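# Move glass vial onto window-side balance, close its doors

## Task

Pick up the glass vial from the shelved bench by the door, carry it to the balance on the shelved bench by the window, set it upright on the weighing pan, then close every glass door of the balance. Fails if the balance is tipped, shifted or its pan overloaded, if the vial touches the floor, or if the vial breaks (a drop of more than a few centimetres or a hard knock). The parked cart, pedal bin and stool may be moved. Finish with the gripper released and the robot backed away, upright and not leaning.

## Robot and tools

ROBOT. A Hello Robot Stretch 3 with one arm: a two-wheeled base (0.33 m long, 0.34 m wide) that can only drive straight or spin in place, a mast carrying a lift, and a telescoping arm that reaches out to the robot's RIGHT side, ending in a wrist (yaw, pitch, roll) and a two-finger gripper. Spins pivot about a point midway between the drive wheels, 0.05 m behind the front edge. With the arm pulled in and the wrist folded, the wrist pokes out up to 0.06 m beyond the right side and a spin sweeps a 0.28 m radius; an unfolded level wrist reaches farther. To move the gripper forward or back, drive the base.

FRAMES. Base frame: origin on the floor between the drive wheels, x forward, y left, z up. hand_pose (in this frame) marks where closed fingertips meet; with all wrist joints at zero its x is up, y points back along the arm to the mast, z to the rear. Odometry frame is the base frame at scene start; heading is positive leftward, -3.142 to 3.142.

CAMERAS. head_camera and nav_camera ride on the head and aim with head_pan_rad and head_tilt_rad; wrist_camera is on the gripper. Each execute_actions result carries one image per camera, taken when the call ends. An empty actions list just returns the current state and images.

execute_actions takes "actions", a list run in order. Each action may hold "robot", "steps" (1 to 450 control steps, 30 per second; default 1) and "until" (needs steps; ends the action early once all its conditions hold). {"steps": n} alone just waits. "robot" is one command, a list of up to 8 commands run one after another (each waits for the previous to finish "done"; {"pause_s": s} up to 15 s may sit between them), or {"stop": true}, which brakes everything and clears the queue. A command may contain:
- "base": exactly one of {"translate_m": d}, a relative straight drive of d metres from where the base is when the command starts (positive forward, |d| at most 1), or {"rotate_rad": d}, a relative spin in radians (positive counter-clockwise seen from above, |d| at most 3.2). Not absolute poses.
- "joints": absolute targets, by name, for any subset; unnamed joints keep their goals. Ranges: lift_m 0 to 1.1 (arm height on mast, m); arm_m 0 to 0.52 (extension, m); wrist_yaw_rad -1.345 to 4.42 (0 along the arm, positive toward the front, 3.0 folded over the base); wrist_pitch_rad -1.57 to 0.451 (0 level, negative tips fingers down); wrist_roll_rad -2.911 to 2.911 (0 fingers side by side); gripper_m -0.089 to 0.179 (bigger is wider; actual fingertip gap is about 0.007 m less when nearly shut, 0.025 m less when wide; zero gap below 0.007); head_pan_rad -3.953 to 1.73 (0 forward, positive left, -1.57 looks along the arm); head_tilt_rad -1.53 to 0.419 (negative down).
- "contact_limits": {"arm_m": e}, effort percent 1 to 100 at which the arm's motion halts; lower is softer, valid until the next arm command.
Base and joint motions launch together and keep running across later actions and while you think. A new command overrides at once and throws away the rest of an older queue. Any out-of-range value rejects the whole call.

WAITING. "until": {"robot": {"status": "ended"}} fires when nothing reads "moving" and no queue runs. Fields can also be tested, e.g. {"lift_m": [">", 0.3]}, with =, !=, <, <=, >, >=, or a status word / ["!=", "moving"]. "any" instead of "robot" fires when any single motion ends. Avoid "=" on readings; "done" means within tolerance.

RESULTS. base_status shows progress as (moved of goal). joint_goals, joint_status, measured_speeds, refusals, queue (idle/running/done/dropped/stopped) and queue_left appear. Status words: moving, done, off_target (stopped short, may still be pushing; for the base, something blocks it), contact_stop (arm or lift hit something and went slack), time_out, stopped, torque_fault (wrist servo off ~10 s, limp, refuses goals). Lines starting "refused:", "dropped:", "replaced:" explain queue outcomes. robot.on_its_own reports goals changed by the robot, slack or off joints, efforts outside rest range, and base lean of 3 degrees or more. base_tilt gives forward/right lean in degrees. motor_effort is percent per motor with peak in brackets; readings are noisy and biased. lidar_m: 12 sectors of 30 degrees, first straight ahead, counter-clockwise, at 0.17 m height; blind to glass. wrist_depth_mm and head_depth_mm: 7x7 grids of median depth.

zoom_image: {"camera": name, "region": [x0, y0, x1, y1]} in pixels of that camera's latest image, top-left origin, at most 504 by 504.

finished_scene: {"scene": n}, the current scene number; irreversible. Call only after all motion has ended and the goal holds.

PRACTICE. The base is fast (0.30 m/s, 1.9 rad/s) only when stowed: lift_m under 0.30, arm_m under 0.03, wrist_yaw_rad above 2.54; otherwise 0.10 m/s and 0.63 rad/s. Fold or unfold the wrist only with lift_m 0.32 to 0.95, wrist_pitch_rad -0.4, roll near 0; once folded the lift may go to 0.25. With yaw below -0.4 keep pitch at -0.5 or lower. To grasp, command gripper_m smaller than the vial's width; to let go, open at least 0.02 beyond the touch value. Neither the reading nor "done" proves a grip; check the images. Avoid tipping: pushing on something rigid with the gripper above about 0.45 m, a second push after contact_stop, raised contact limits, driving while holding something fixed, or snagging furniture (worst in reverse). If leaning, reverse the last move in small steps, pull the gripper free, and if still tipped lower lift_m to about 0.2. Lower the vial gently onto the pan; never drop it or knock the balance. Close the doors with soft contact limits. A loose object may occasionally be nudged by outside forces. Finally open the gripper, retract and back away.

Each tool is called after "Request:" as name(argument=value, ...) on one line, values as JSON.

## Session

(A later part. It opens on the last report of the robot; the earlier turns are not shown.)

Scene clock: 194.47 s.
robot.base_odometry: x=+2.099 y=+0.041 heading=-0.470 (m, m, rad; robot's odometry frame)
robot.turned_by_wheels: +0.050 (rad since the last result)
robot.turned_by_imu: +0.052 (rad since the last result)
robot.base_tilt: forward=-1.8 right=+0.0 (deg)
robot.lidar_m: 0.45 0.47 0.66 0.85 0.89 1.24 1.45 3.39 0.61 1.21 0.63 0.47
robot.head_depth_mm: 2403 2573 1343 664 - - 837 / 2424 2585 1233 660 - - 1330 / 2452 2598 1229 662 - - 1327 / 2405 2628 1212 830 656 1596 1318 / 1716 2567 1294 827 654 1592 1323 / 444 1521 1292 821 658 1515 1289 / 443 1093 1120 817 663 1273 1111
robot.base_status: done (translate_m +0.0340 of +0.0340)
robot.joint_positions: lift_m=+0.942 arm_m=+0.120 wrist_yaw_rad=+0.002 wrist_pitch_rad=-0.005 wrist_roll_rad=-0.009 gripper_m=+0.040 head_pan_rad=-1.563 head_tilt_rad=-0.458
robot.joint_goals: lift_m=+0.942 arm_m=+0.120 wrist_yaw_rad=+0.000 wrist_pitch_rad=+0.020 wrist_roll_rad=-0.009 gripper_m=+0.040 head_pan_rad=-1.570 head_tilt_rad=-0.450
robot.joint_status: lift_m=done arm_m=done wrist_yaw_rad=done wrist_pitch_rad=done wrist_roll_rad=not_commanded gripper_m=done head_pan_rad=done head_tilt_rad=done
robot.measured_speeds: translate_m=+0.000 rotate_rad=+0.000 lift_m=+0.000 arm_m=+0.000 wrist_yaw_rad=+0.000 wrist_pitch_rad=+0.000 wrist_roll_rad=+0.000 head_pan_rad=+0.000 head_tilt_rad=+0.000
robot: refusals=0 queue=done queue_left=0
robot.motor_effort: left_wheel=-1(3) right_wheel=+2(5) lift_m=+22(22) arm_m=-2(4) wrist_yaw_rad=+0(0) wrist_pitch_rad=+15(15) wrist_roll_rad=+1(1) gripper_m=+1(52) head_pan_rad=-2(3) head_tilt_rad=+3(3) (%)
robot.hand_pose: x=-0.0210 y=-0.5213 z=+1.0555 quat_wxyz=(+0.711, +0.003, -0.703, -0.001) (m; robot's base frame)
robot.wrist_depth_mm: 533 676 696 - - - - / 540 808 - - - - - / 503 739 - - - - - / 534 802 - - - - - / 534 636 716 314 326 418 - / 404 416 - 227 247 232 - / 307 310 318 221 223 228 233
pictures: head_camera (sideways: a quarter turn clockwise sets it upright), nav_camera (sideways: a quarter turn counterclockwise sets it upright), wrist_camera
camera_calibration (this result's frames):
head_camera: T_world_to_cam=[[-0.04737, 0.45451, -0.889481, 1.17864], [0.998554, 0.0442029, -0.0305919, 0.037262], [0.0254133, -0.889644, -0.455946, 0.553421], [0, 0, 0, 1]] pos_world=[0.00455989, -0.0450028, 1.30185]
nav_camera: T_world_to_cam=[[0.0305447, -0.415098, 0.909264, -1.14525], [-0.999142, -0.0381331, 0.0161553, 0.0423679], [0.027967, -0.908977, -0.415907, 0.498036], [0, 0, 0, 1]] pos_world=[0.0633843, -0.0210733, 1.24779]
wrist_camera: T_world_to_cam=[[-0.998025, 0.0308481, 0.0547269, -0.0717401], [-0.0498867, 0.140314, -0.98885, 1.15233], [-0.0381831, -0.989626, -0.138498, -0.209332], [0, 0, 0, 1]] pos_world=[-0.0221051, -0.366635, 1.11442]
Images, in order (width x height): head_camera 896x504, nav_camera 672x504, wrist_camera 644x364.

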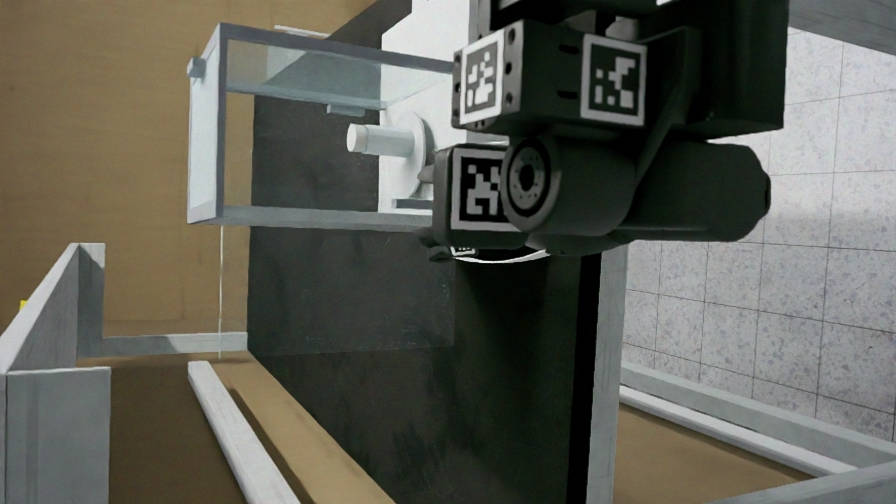

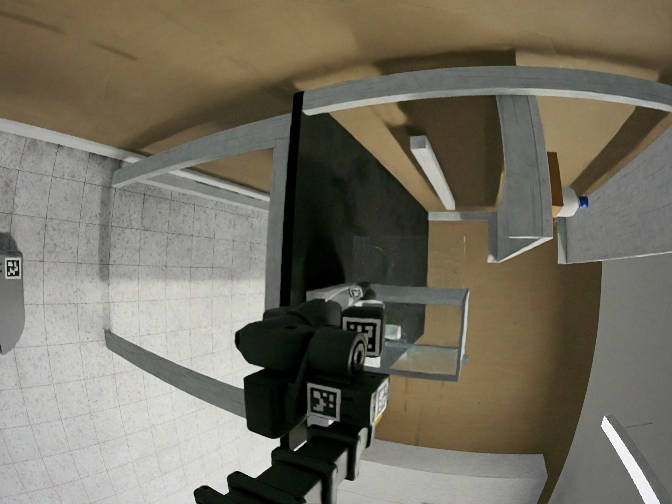

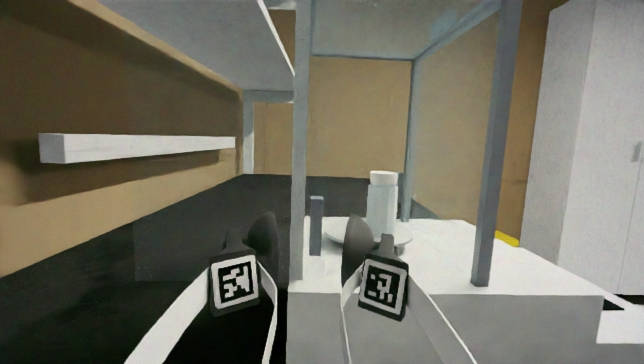

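Request:
execute_actions(actions=[{"robot":[{"joints":{"arm_m":0.155},"contact_limits":{"arm_m":6}},{"base":{"translate_m":-0.04}}],"steps":450,"until":{"robot":{"status":"ended"}}}])

Scene clock: 199.23 s.
robot.base_odometry: x=+2.064 y=+0.059 heading=-0.470 (m, m, rad; robot's odometry frame)
robot.turned_by_wheels: +0.000 (rad since the last result)
robot.turned_by_imu: +0.001 (rad since the last result)
robot.base_tilt: forward=-1.9 right=-0.1 (deg)
robot.lidar_m: 0.49 0.52 0.72 0.85 0.89 1.24 1.41 3.38 0.59 1.35 0.67 0.51
robot.head_depth_mm: 2418 2626 2757 772 - 725 801 / 2429 2586 1142 700 - 1521 1328 / 2433 2636 1319 - - 1519 1322 / 2417 2610 1208 656 630 1574 1320 / 1746 2596 1302 825 652 1603 1313 / 1137 1708 1295 823 655 1506 1320 / 442 1188 1187 818 662 1368 1228
robot.base_status: done (translate_m -0.0400 of -0.0400)
robot.joint_positions: lift_m=+0.942 arm_m=+0.155 wrist_yaw_rad=+0.004 wrist_pitch_rad=-0.005 wrist_roll_rad=-0.009 gripper_m=+0.040 head_pan_rad=-1.563 head_tilt_rad=-0.458
robot.joint_goals: lift_m=+0.942 arm_m=+0.155 wrist_yaw_rad=+0.000 wrist_pitch_rad=+0.020 wrist_roll_rad=-0.009 gripper_m=+0.040 head_pan_rad=-1.570 head_tilt_rad=-0.450
robot.joint_status: lift_m=done arm_m=done wrist_yaw_rad=done wrist_pitch_rad=done wrist_roll_rad=not_commanded gripper_m=done head_pan_rad=done head_tilt_rad=done
robot.measured_speeds: translate_m=+0.000 rotate_rad=+0.000 lift_m=+0.000 arm_m=+0.000 wrist_yaw_rad=+0.000 wrist_pitch_rad=+0.000 wrist_roll_rad=+0.000 head_pan_rad=+0.000 head_tilt_rad=+0.000
robot: refusals=0 queue=done queue_left=0
robot.motor_effort: left_wheel=-1(4) right_wheel=+0(1) lift_m=+22(22) arm_m=+2(1) wrist_yaw_rad=-1(2) wrist_pitch_rad=+15(15) wrist_roll_rad=+1(1) gripper_m=-1(1) head_pan_rad=-3(3) head_tilt_rad=+3(3) (%)
robot.contact_limits: arm_m 6 (drawing in: default 17, maximum 28; extending or still: default 24, maximum 39)
robot.hand_pose: x=-0.0205 y=-0.5559 z=+1.0555 quat_wxyz=(+0.711, +0.003, -0.703, -0.001) (m; robot's base frame)
robot.wrist_depth_mm: 567 686 309 - - - - / 568 830 317 - - - - / 545 790 334 - - - - / 579 873 351 - - - - / 561 621 586 271 358 - - / 408 418 - 223 201 235 - / 305 307 182 184 187 190 215
pictures: head_camera (sideways: a quarter turn clockwise sets it upright), nav_camera (sideways: a quarter turn counterclockwise sets it upright), wrist_camera
camera_calibration (this result's frames):
head_camera: T_world_to_cam=[[-0.04737, 0.45451, -0.889481, 1.17864], [0.998554, 0.0442029, -0.0305919, 0.037262], [0.0254133, -0.889644, -0.455947, 0.553421], [0, 0, 0, 1]] pos_world=[0.00455989, -0.0450028, 1.30185]
nav_camera: T_world_to_cam=[[0.0305447, -0.415098, 0.909264, -1.14525], [-0.999142, -0.0381331, 0.0161553, 0.0423679], [0.027967, -0.908977, -0.415907, 0.498036], [0, 0, 0, 1]] pos_world=[0.0633843, -0.0210733, 1.24779]
wrist_camera: T_world_to_cam=[[-0.998076, 0.0291496, 0.0547248, -0.071182], [-0.0501246, 0.140199, -0.988854, 1.15715], [-0.0364971, -0.989694, -0.138468, -0.243551], [0, 0, 0, 1]] pos_world=[-0.0219323, -0.401197, 1.11442]
Images, in order (width x height): head_camera 896x504, nav_camera 672x504, wrist_camera 644x364.

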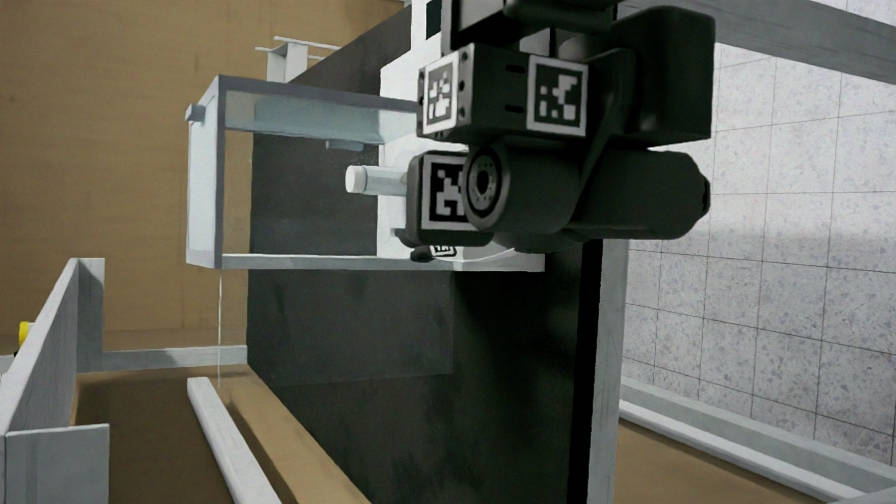

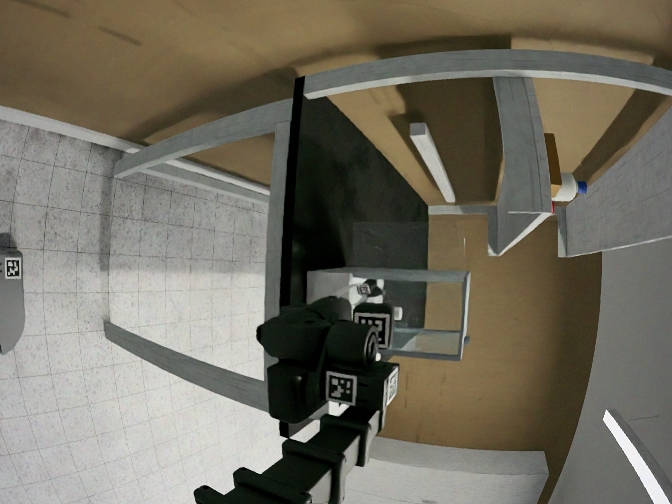

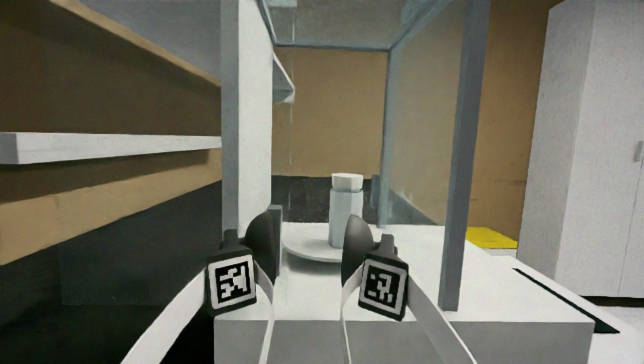

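Request:
execute_actions(actions=[{"robot":{"base":{"translate_m":-0.088}},"steps":450,"until":{"robot":{"status":"ended"}}}])

Scene clock: 202.40 s.
robot.base_odometry: x=+1.985 y=+0.099 heading=-0.470 (m, m, rad; robot's odometry frame)
robot.turned_by_wheels: +0.000 (rad since the last result)
robot.turned_by_imu: +0.001 (rad since the last result)
robot.base_tilt: forward=-2.0 right=+0.0 (deg)
robot.lidar_m: 0.58 0.61 0.84 0.85 0.89 1.24 1.32 3.41 0.57 0.57 0.72 0.60
robot.head_depth_mm: 2420 2595 2782 2943 - 1523 1337 / 2446 2636 1599 890 - 732 811 / 2437 2591 1215 - - 1527 1326 / 2449 2617 1308 617 631 1582 1316 / 2414 2598 1116 618 629 1602 1324 / 1724 1868 1201 822 652 1591 1317 / 1186 1424 1276 819 660 1452 1282
robot.base_status: done (translate_m -0.0880 of -0.0880)
robot.joint_positions: lift_m=+0.942 arm_m=+0.155 wrist_yaw_rad=+0.004 wrist_pitch_rad=-0.005 wrist_roll_rad=-0.009 gripper_m=+0.040 head_pan_rad=-1.563 head_tilt_rad=-0.458
robot.joint_goals: lift_m=+0.942 arm_m=+0.155 wrist_yaw_rad=+0.000 wrist_pitch_rad=+0.020 wrist_roll_rad=-0.009 gripper_m=+0.040 head_pan_rad=-1.570 head_tilt_rad=-0.450
robot.joint_status: lift_m=done arm_m=done wrist_yaw_rad=done wrist_pitch_rad=done wrist_roll_rad=not_commanded gripper_m=done head_pan_rad=done head_tilt_rad=done
robot.measured_speeds: translate_m=+0.000 rotate_rad=+0.000 lift_m=+0.000 arm_m=+0.000 wrist_yaw_rad=+0.000 wrist_pitch_rad=+0.000 wrist_roll_rad=+0.000 head_pan_rad=+0.000 head_tilt_rad=+0.000
robot: refusals=0 queue=done queue_left=0
robot.motor_effort: left_wheel=+0(2) right_wheel=+1(3) lift_m=+23(22) arm_m=+2(2) wrist_yaw_rad=-2(2) wrist_pitch_rad=+15(15) wrist_roll_rad=+1(1) gripper_m=+0(1) head_pan_rad=-4(3) head_tilt_rad=+2(3) (%)
robot.contact_limits: arm_m 6 (drawing in: default 17, maximum 28; extending or still: default 24, maximum 39)
robot.hand_pose: x=-0.0205 y=-0.5559 z=+1.0555 quat_wxyz=(+0.711, +0.003, -0.703, -0.001) (m; robot's base frame)
robot.wrist_depth_mm: 599 231 - - - - - / 612 233 - - - - - / 583 234 - - - - - / 646 236 936 - - - - / 571 239 268 285 - - - / 394 208 - 210 310 - - / 288 180 184 186 191 235 -
pictures: head_camera (sideways: a quarter turn clockwise sets it upright), nav_camera (sideways: a quarter turn counterclockwise sets it upright), wrist_camera
camera_calibration (this result's frames):
head_camera: T_world_to_cam=[[-0.04737, 0.45451, -0.889481, 1.17864], [0.998554, 0.0442027, -0.0305919, 0.037262], [0.0254132, -0.889644, -0.455947, 0.553421], [0, 0, 0, 1]] pos_world=[0.00455988, -0.0450028, 1.30185]
nav_camera: T_world_to_cam=[[0.0305446, -0.415099, 0.909264, -1.14525], [-0.999142, -0.038133, 0.0161553, 0.0423679], [0.0279669, -0.908977, -0.415907, 0.498036], [0, 0, 0, 1]] pos_world=[0.0633843, -0.0210733, 1.24779]
wrist_camera: T_world_to_cam=[[-0.998076, 0.0291497, 0.0547247, -0.0711817], [-0.0501245, 0.140196, -0.988854, 1.15715], [-0.036497, -0.989695, -0.138465, -0.243556], [0, 0, 0, 1]] pos_world=[-0.0219323, -0.401199, 1.11442]
Images, in order (width x height): head_camera 896x504, nav_camera 672x504, wrist_camera 644x364.

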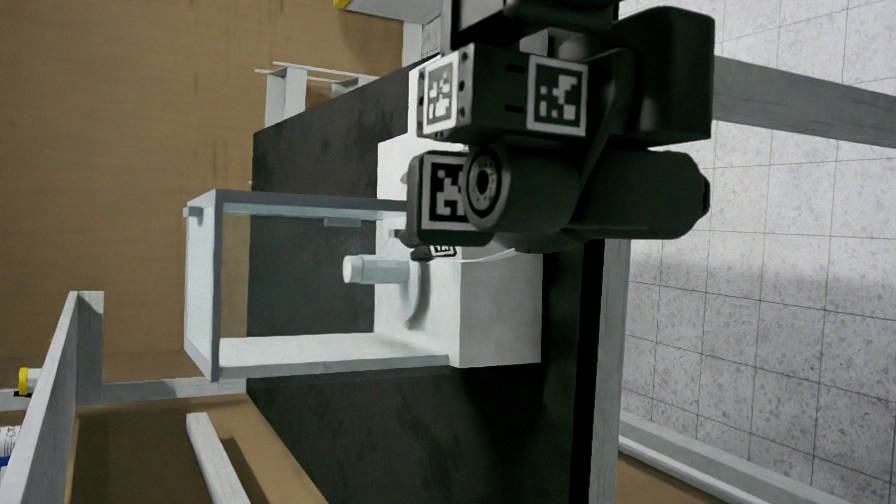

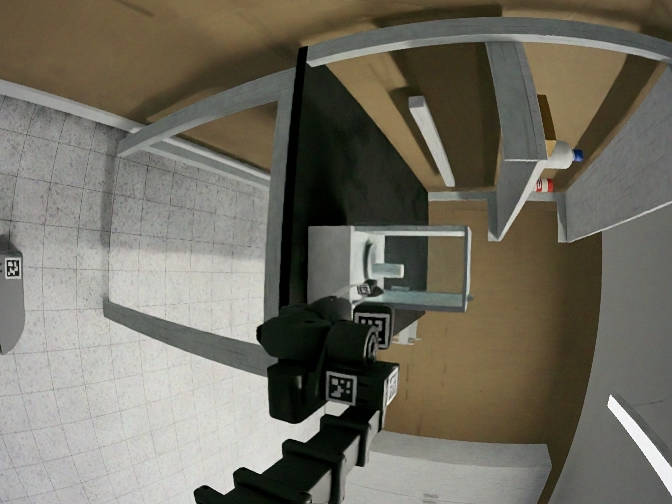

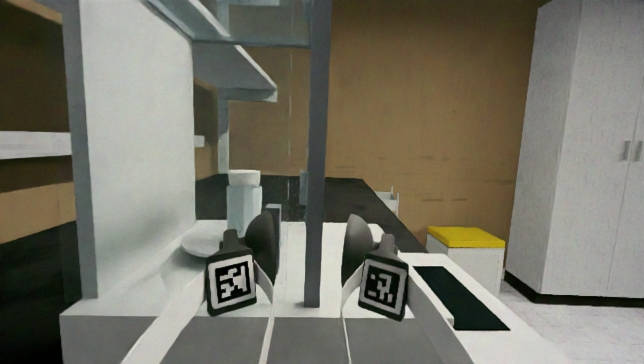

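Request:
execute_actions(actions=[{"robot":{"base":{"translate_m":-0.015}},"steps":450,"until":{"robot":{"status":"ended"}}}])

Scene clock: 204.77 s.
robot.base_odometry: x=+1.972 y=+0.106 heading=-0.470 (m, m, rad; robot's odometry frame)
robot.turned_by_wheels: +0.000 (rad since the last result)
robot.turned_by_imu: +0.000 (rad since the last result)
robot.base_tilt: forward=-1.8 right=+0.0 (deg)
robot.lidar_m: 0.60 0.62 0.87 0.86 0.89 1.24 1.31 3.38 0.57 0.56 0.73 0.62
robot.head_depth_mm: 2422 2609 2811 2950 - 1525 1334 / 2431 2630 2337 965 - 720 811 / 2424 2635 1327 - - 1521 1325 / 2452 2575 1206 617 631 1568 1327 / 2427 2611 1208 616 627 1589 1321 / 1724 1828 1110 743 652 1596 1315 / 1182 1480 1281 818 659 1478 1285
robot.base_status: done (translate_m -0.0150 of -0.0150)
robot.joint_positions: lift_m=+0.942 arm_m=+0.155 wrist_yaw_rad=+0.004 wrist_pitch_rad=-0.005 wrist_roll_rad=-0.009 gripper_m=+0.040 head_pan_rad=-1.563 head_tilt_rad=-0.458
robot.joint_goals: lift_m=+0.942 arm_m=+0.155 wrist_yaw_rad=+0.000 wrist_pitch_rad=+0.020 wrist_roll_rad=-0.009 gripper_m=+0.040 head_pan_rad=-1.570 head_tilt_rad=-0.450
robot.joint_status: lift_m=done arm_m=done wrist_yaw_rad=done wrist_pitch_rad=done wrist_roll_rad=not_commanded gripper_m=done head_pan_rad=done head_tilt_rad=done
robot.measured_speeds: translate_m=+0.000 rotate_rad=+0.000 lift_m=+0.000 arm_m=+0.000 wrist_yaw_rad=+0.000 wrist_pitch_rad=+0.000 wrist_roll_rad=+0.000 head_pan_rad=+0.000 head_tilt_rad=+0.000
robot: refusals=0 queue=done queue_left=0
robot.motor_effort: left_wheel=-1(4) right_wheel=+1(3) lift_m=+22(22) arm_m=+2(2) wrist_yaw_rad=-2(2) wrist_pitch_rad=+15(15) wrist_roll_rad=+1(1) gripper_m=+1(1) head_pan_rad=-3(2) head_tilt_rad=+3(3) (%)
robot.contact_limits: arm_m 6 (drawing in: default 17, maximum 28; extending or still: default 24, maximum 39)
robot.hand_pose: x=-0.0205 y=-0.5559 z=+1.0555 quat_wxyz=(+0.711, +0.003, -0.703, -0.001) (m; robot's base frame)
robot.wrist_depth_mm: 192 259 - - - - - / 194 261 - - - - - / 194 264 - - - - - / 411 264 - - - - - / 355 259 265 310 - - - / 204 215 - 196 334 - - / 180 180 184 187 190 241 -
pictures: head_camera (sideways: a quarter turn clockwise sets it upright), nav_camera (sideways: a quarter turn counterclockwise sets it upright), wrist_camera
camera_calibration (this result's frames):
head_camera: T_world_to_cam=[[-0.0473699, 0.45451, -0.889481, 1.17864], [0.998554, 0.0442026, -0.0305919, 0.037262], [0.0254131, -0.889644, -0.455947, 0.553421], [0, 0, 0, 1]] pos_world=[0.00455988, -0.0450028, 1.30185]
nav_camera: T_world_to_cam=[[0.0305446, -0.415099, 0.909264, -1.14525], [-0.999142, -0.0381329, 0.0161553, 0.0423679], [0.0279668, -0.908977, -0.415907, 0.498036], [0, 0, 0, 1]] pos_world=[0.0633843, -0.0210733, 1.24779]
wrist_camera: T_world_to_cam=[[-0.998076, 0.0291508, 0.0547251, -0.0711819], [-0.0501248, 0.140196, -0.988854, 1.15715], [-0.0364981, -0.989695, -0.138465, -0.243556], [0, 0, 0, 1]] pos_world=[-0.0219324, -0.401199, 1.11442]
Images, in order (width x height): head_camera 896x504, nav_camera 672x504, wrist_camera 644x364.

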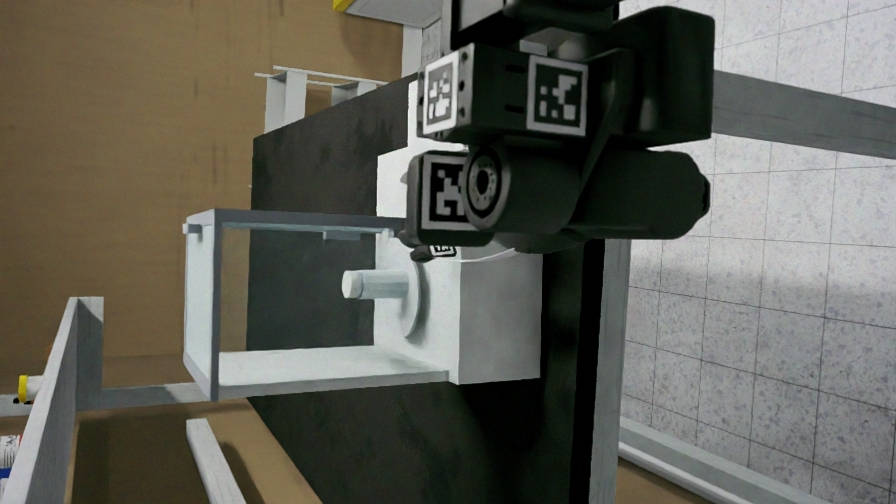

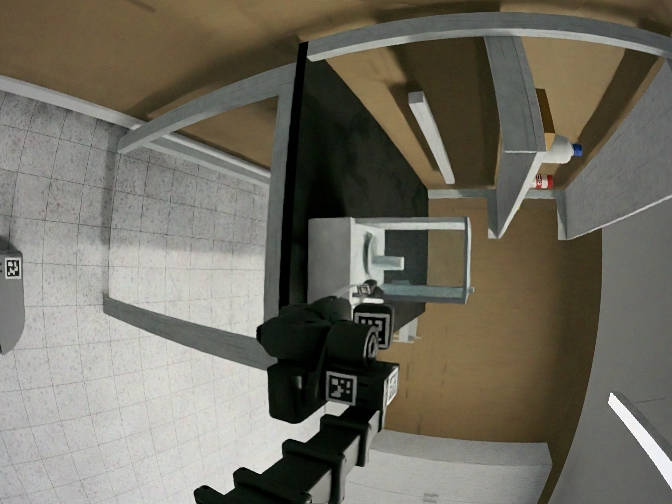

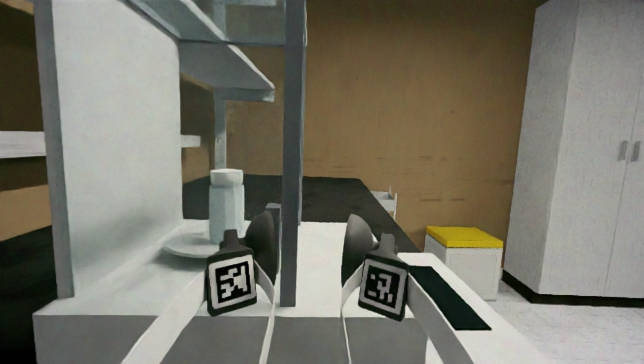

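No resistance from the end stop yet, so one more small step.

Request:
execute_actions(actions=[{"robot":{"base":{"translate_m":-0.005}},"steps":450,"until":{"robot":{"status":"ended"}}}])

Scene clock: 206.43 s.
robot.base_odometry: x=+1.967 y=+0.108 heading=-0.470 (m, m, rad; robot's odometry frame)
robot.turned_by_wheels: +0.000 (rad since the last result)
robot.turned_by_imu: +0.000 (rad since the last result)
robot.base_tilt: forward=-1.8 right=+0.0 (deg)
robot.lidar_m: 0.60 0.63 0.87 0.86 0.89 1.24 1.30 3.39 0.57 0.56 0.73 0.62
robot.head_depth_mm: 2401 2610 2797 2981 - 1510 1328 / 2425 2624 2328 970 - 720 822 / 2445 2660 1318 - - 1519 1327 / 2448 2642 1214 618 631 1583 1321 / 2416 2639 1296 619 628 1594 1321 / 1752 1835 647 742 637 1587 1316 / 1181 1485 1284 819 658 1470 1312
robot.base_status: done (translate_m -0.0050 of -0.0050)
robot.joint_positions: lift_m=+0.942 arm_m=+0.155 wrist_yaw_rad=+0.008 wrist_pitch_rad=-0.005 wrist_roll_rad=-0.009 gripper_m=+0.040 head_pan_rad=-1.563 head_tilt_rad=-0.458
robot.joint_goals: lift_m=+0.942 arm_m=+0.155 wrist_yaw_rad=+0.000 wrist_pitch_rad=+0.020 wrist_roll_rad=-0.009 gripper_m=+0.040 head_pan_rad=-1.570 head_tilt_rad=-0.450
robot.joint_status: lift_m=done arm_m=done wrist_yaw_rad=done wrist_pitch_rad=done wrist_roll_rad=not_commanded gripper_m=done head_pan_rad=done head_tilt_rad=done
robot.measured_speeds: translate_m=+0.000 rotate_rad=+0.000 lift_m=+0.000 arm_m=+0.000 wrist_yaw_rad=+0.000 wrist_pitch_rad=+0.000 wrist_roll_rad=+0.000 head_pan_rad=+0.000 head_tilt_rad=+0.000
robot: refusals=0 queue=done queue_left=0
robot.motor_effort: left_wheel=+1(5) right_wheel=-1(4) lift_m=+22(22) arm_m=+2(2) wrist_yaw_rad=-4(5) wrist_pitch_rad=+15(15) wrist_roll_rad=+1(1) gripper_m=-1(2) head_pan_rad=-3(3) head_tilt_rad=+3(3) (%)
robot.contact_limits: arm_m 6 (drawing in: default 17, maximum 28; extending or still: default 24, maximum 39)
robot.hand_pose: x=-0.0195 y=-0.5559 z=+1.0555 quat_wxyz=(+0.711, +0.005, -0.703, +0.001) (m; robot's base frame)
robot.wrist_depth_mm: 190 263 - - - - - / 198 265 - - - - - / 200 268 - - - - - / 200 268 - - - - - / 355 257 260 342 - - - / 210 214 - 210 334 - - / 180 182 185 187 191 247 -
pictures: head_camera (sideways: a quarter turn clockwise sets it upright), nav_camera (sideways: a quarter turn counterclockwise sets it upright), wrist_camera
camera_calibration (this result's frames):
head_camera: T_world_to_cam=[[-0.04737, 0.45451, -0.889481, 1.17864], [0.998554, 0.0442027, -0.0305919, 0.037262], [0.0254132, -0.889644, -0.455946, 0.553421], [0, 0, 0, 1]] pos_world=[0.00455988, -0.0450028, 1.30185]
nav_camera: T_world_to_cam=[[0.0305446, -0.415098, 0.909264, -1.14525], [-0.999142, -0.038133, 0.0161553, 0.0423679], [0.0279669, -0.908977, -0.415907, 0.498036], [0, 0, 0, 1]] pos_world=[0.0633843, -0.0210733, 1.24779]
wrist_camera: T_world_to_cam=[[-0.998188, 0.0250235, 0.0547237, -0.0724198], [-0.0507027, 0.139988, -0.988854, 1.15707], [-0.0324052, -0.989837, -0.138465, -0.243511], [0, 0, 0, 1]] pos_world=[-0.0215129, -0.4012, 1.11442]
Images, in order (width x height): head_camera 896x504, nav_camera 672x504, wrist_camera 644x364.

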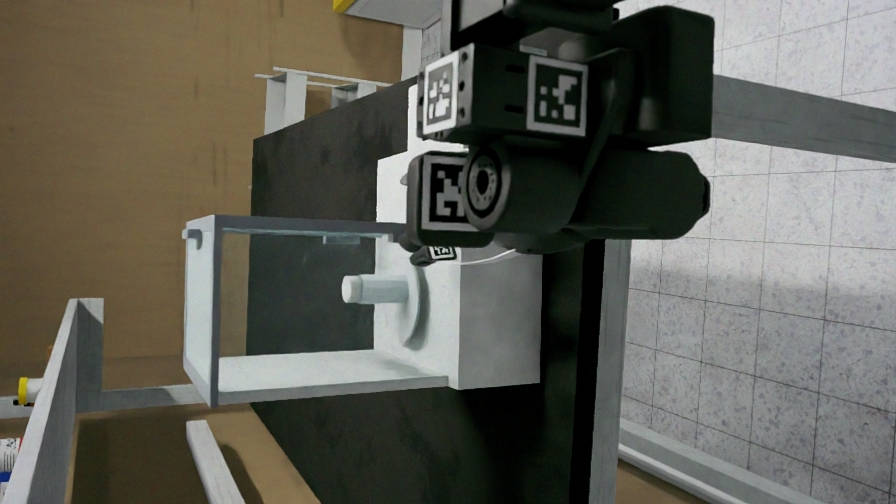

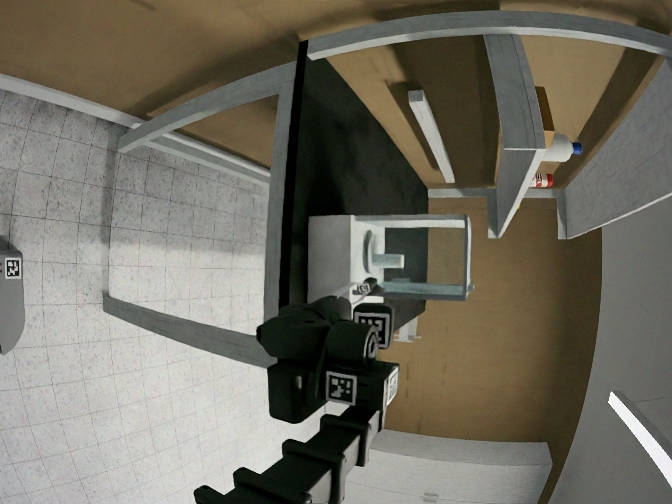

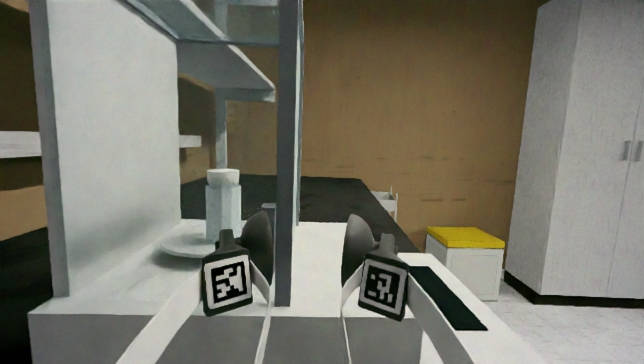

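The door is at its stop. Retracting and moving clear.

Request:
execute_actions(actions=[{"robot":[{"joints":{"arm_m":0.0,"gripper_m":0.05}},{"joints":{"wrist_yaw_rad":1.5,"wrist_pitch_rad":-0.4,"lift_m":0.85}}],"steps":450,"until":{"robot":{"status":"ended"}}}])

Request:
zoom_image(camera="head_camera", region=[170,190,480,420])

Scene clock: 212.50 s.
robot.base_odometry: x=+1.967 y=+0.108 heading=-0.470 (m, m, rad; robot's odometry frame)
robot.turned_by_wheels: +0.000 (rad since the last result)
robot.turned_by_imu: +0.001 (rad since the last result)
robot.base_tilt: forward=-1.9 right=+0.0 (deg)
robot.lidar_m: 0.60 0.63 0.87 0.86 0.89 1.24 1.31 3.37 0.56 0.56 0.73 0.62
robot.head_depth_mm: 2410 2605 2789 2723 636 1615 1337 / 2421 2605 2344 704 625 706 809 / 2471 2642 1318 622 633 1605 1365 / 2448 2578 1209 619 632 1606 1325 / 2422 2619 1300 618 630 1605 1325 / 1760 1828 649 741 638 1590 1311 / 1175 1485 1281 819 659 1477 1319
robot.base_status: done (translate_m -0.0050 of -0.0050)
robot.joint_positions: lift_m=+0.850 arm_m=+0.000 wrist_yaw_rad=+1.497 wrist_pitch_rad=-0.414 wrist_roll_rad=-0.009 gripper_m=+0.050 head_pan_rad=-1.563 head_tilt_rad=-0.458
robot.joint_goals: lift_m=+0.850 arm_m=+0.000 wrist_yaw_rad=+1.500 wrist_pitch_rad=-0.400 wrist_roll_rad=-0.009 gripper_m=+0.050 head_pan_rad=-1.570 head_tilt_rad=-0.450
robot.joint_status: lift_m=done arm_m=done wrist_yaw_rad=done wrist_pitch_rad=done wrist_roll_rad=not_commanded gripper_m=done head_pan_rad=done head_tilt_rad=done
robot.measured_speeds: translate_m=+0.000 rotate_rad=+0.000 lift_m=+0.000 arm_m=+0.000 wrist_yaw_rad=+0.000 wrist_pitch_rad=+0.000 wrist_roll_rad=+0.000 head_pan_rad=+0.000 head_tilt_rad=+0.000
robot: refusals=0 queue=done queue_left=0
robot.motor_effort: left_wheel=-1(1) right_wheel=+1(1) lift_m=+22(22) arm_m=-1(2) wrist_yaw_rad=+2(4) wrist_pitch_rad=+9(15) wrist_roll_rad=+1(1) gripper_m=+0(48) head_pan_rad=-3(3) head_tilt_rad=+4(4) (%)
robot.hand_pose: x=+0.2028 y=-0.1619 z=+0.8636 quat_wxyz=(+0.608, +0.576, -0.405, +0.367) (m; robot's base frame)
robot.wrist_depth_mm: 447 452 461 468 472 485 469 / 484 493 501 518 515 521 424 / 527 532 557 549 562 571 421 / 576 591 603 614 615 615 639 / 630 666 656 673 697 672 728 / 725 736 786 776 794 765 828 / 802 828 851 875 935 894 929
pictures: head_camera (sideways: a quarter turn clockwise sets it upright), nav_camera (sideways: a quarter turn counterclockwise sets it upright), wrist_camera
camera_calibration (this result's frames):
head_camera: T_world_to_cam=[[-0.0473683, 0.454482, -0.889496, 1.17866], [0.998554, 0.0441986, -0.030593, 0.0372635], [0.0254105, -0.889659, -0.455918, 0.553384], [0, 0, 0, 1]] pos_world=[0.00455974, -0.0450028, 1.30185]
nav_camera: T_world_to_cam=[[0.030543, -0.41507, 0.909277, -1.14527], [-0.999142, -0.0381293, 0.0161563, 0.0423667], [0.0279641, -0.90899, -0.415878, 0.497998], [0, 0, 0, 1]] pos_world=[0.0633842, -0.0210752, 1.24779]
wrist_camera: T_world_to_cam=[[-0.0823071, -0.994597, 0.0632656, -0.208113], [-0.524675, -0.0107274, -0.851235, 0.87636], [0.847315, -0.103257, -0.520957, 0.422504], [0, 0, 0, 1]] pos_world=[0.0846809, -0.153962, 0.979261]
Images, in order (width x height): head_camera 896x504, nav_camera 672x504, wrist_camera 644x364.

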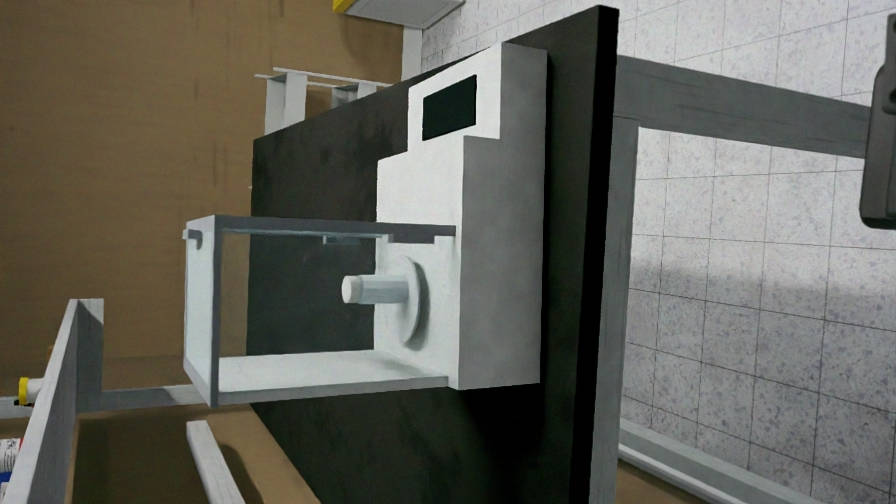

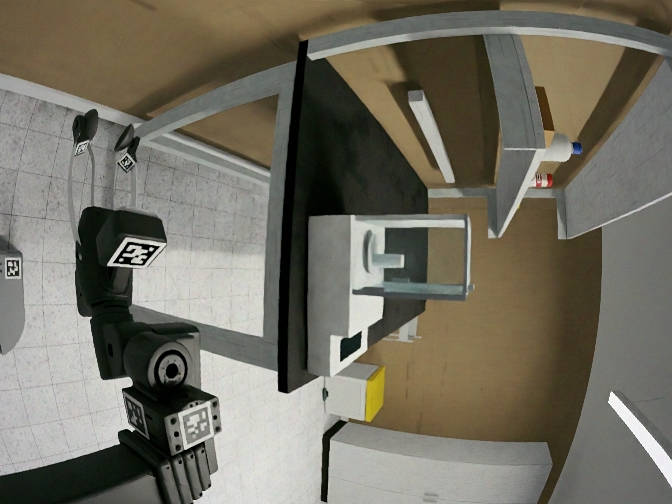

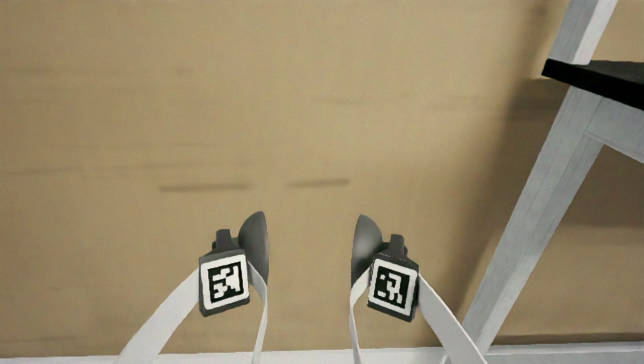

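Region (170, 190, 480, 420) of head_camera's 896x504 image, scaled by 1.626, with more detail than that image has; it fills the top 374 rows of this view, and the rest is white.

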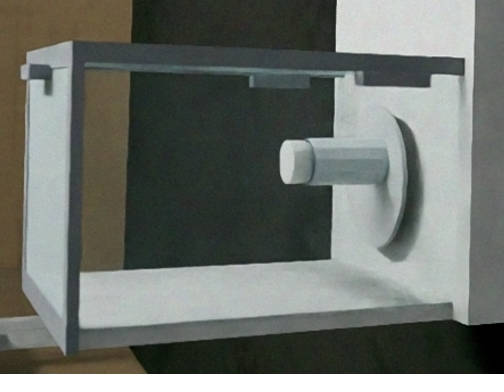

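Request:
finished_scene(scene=1)

The scene is finished: the task was done.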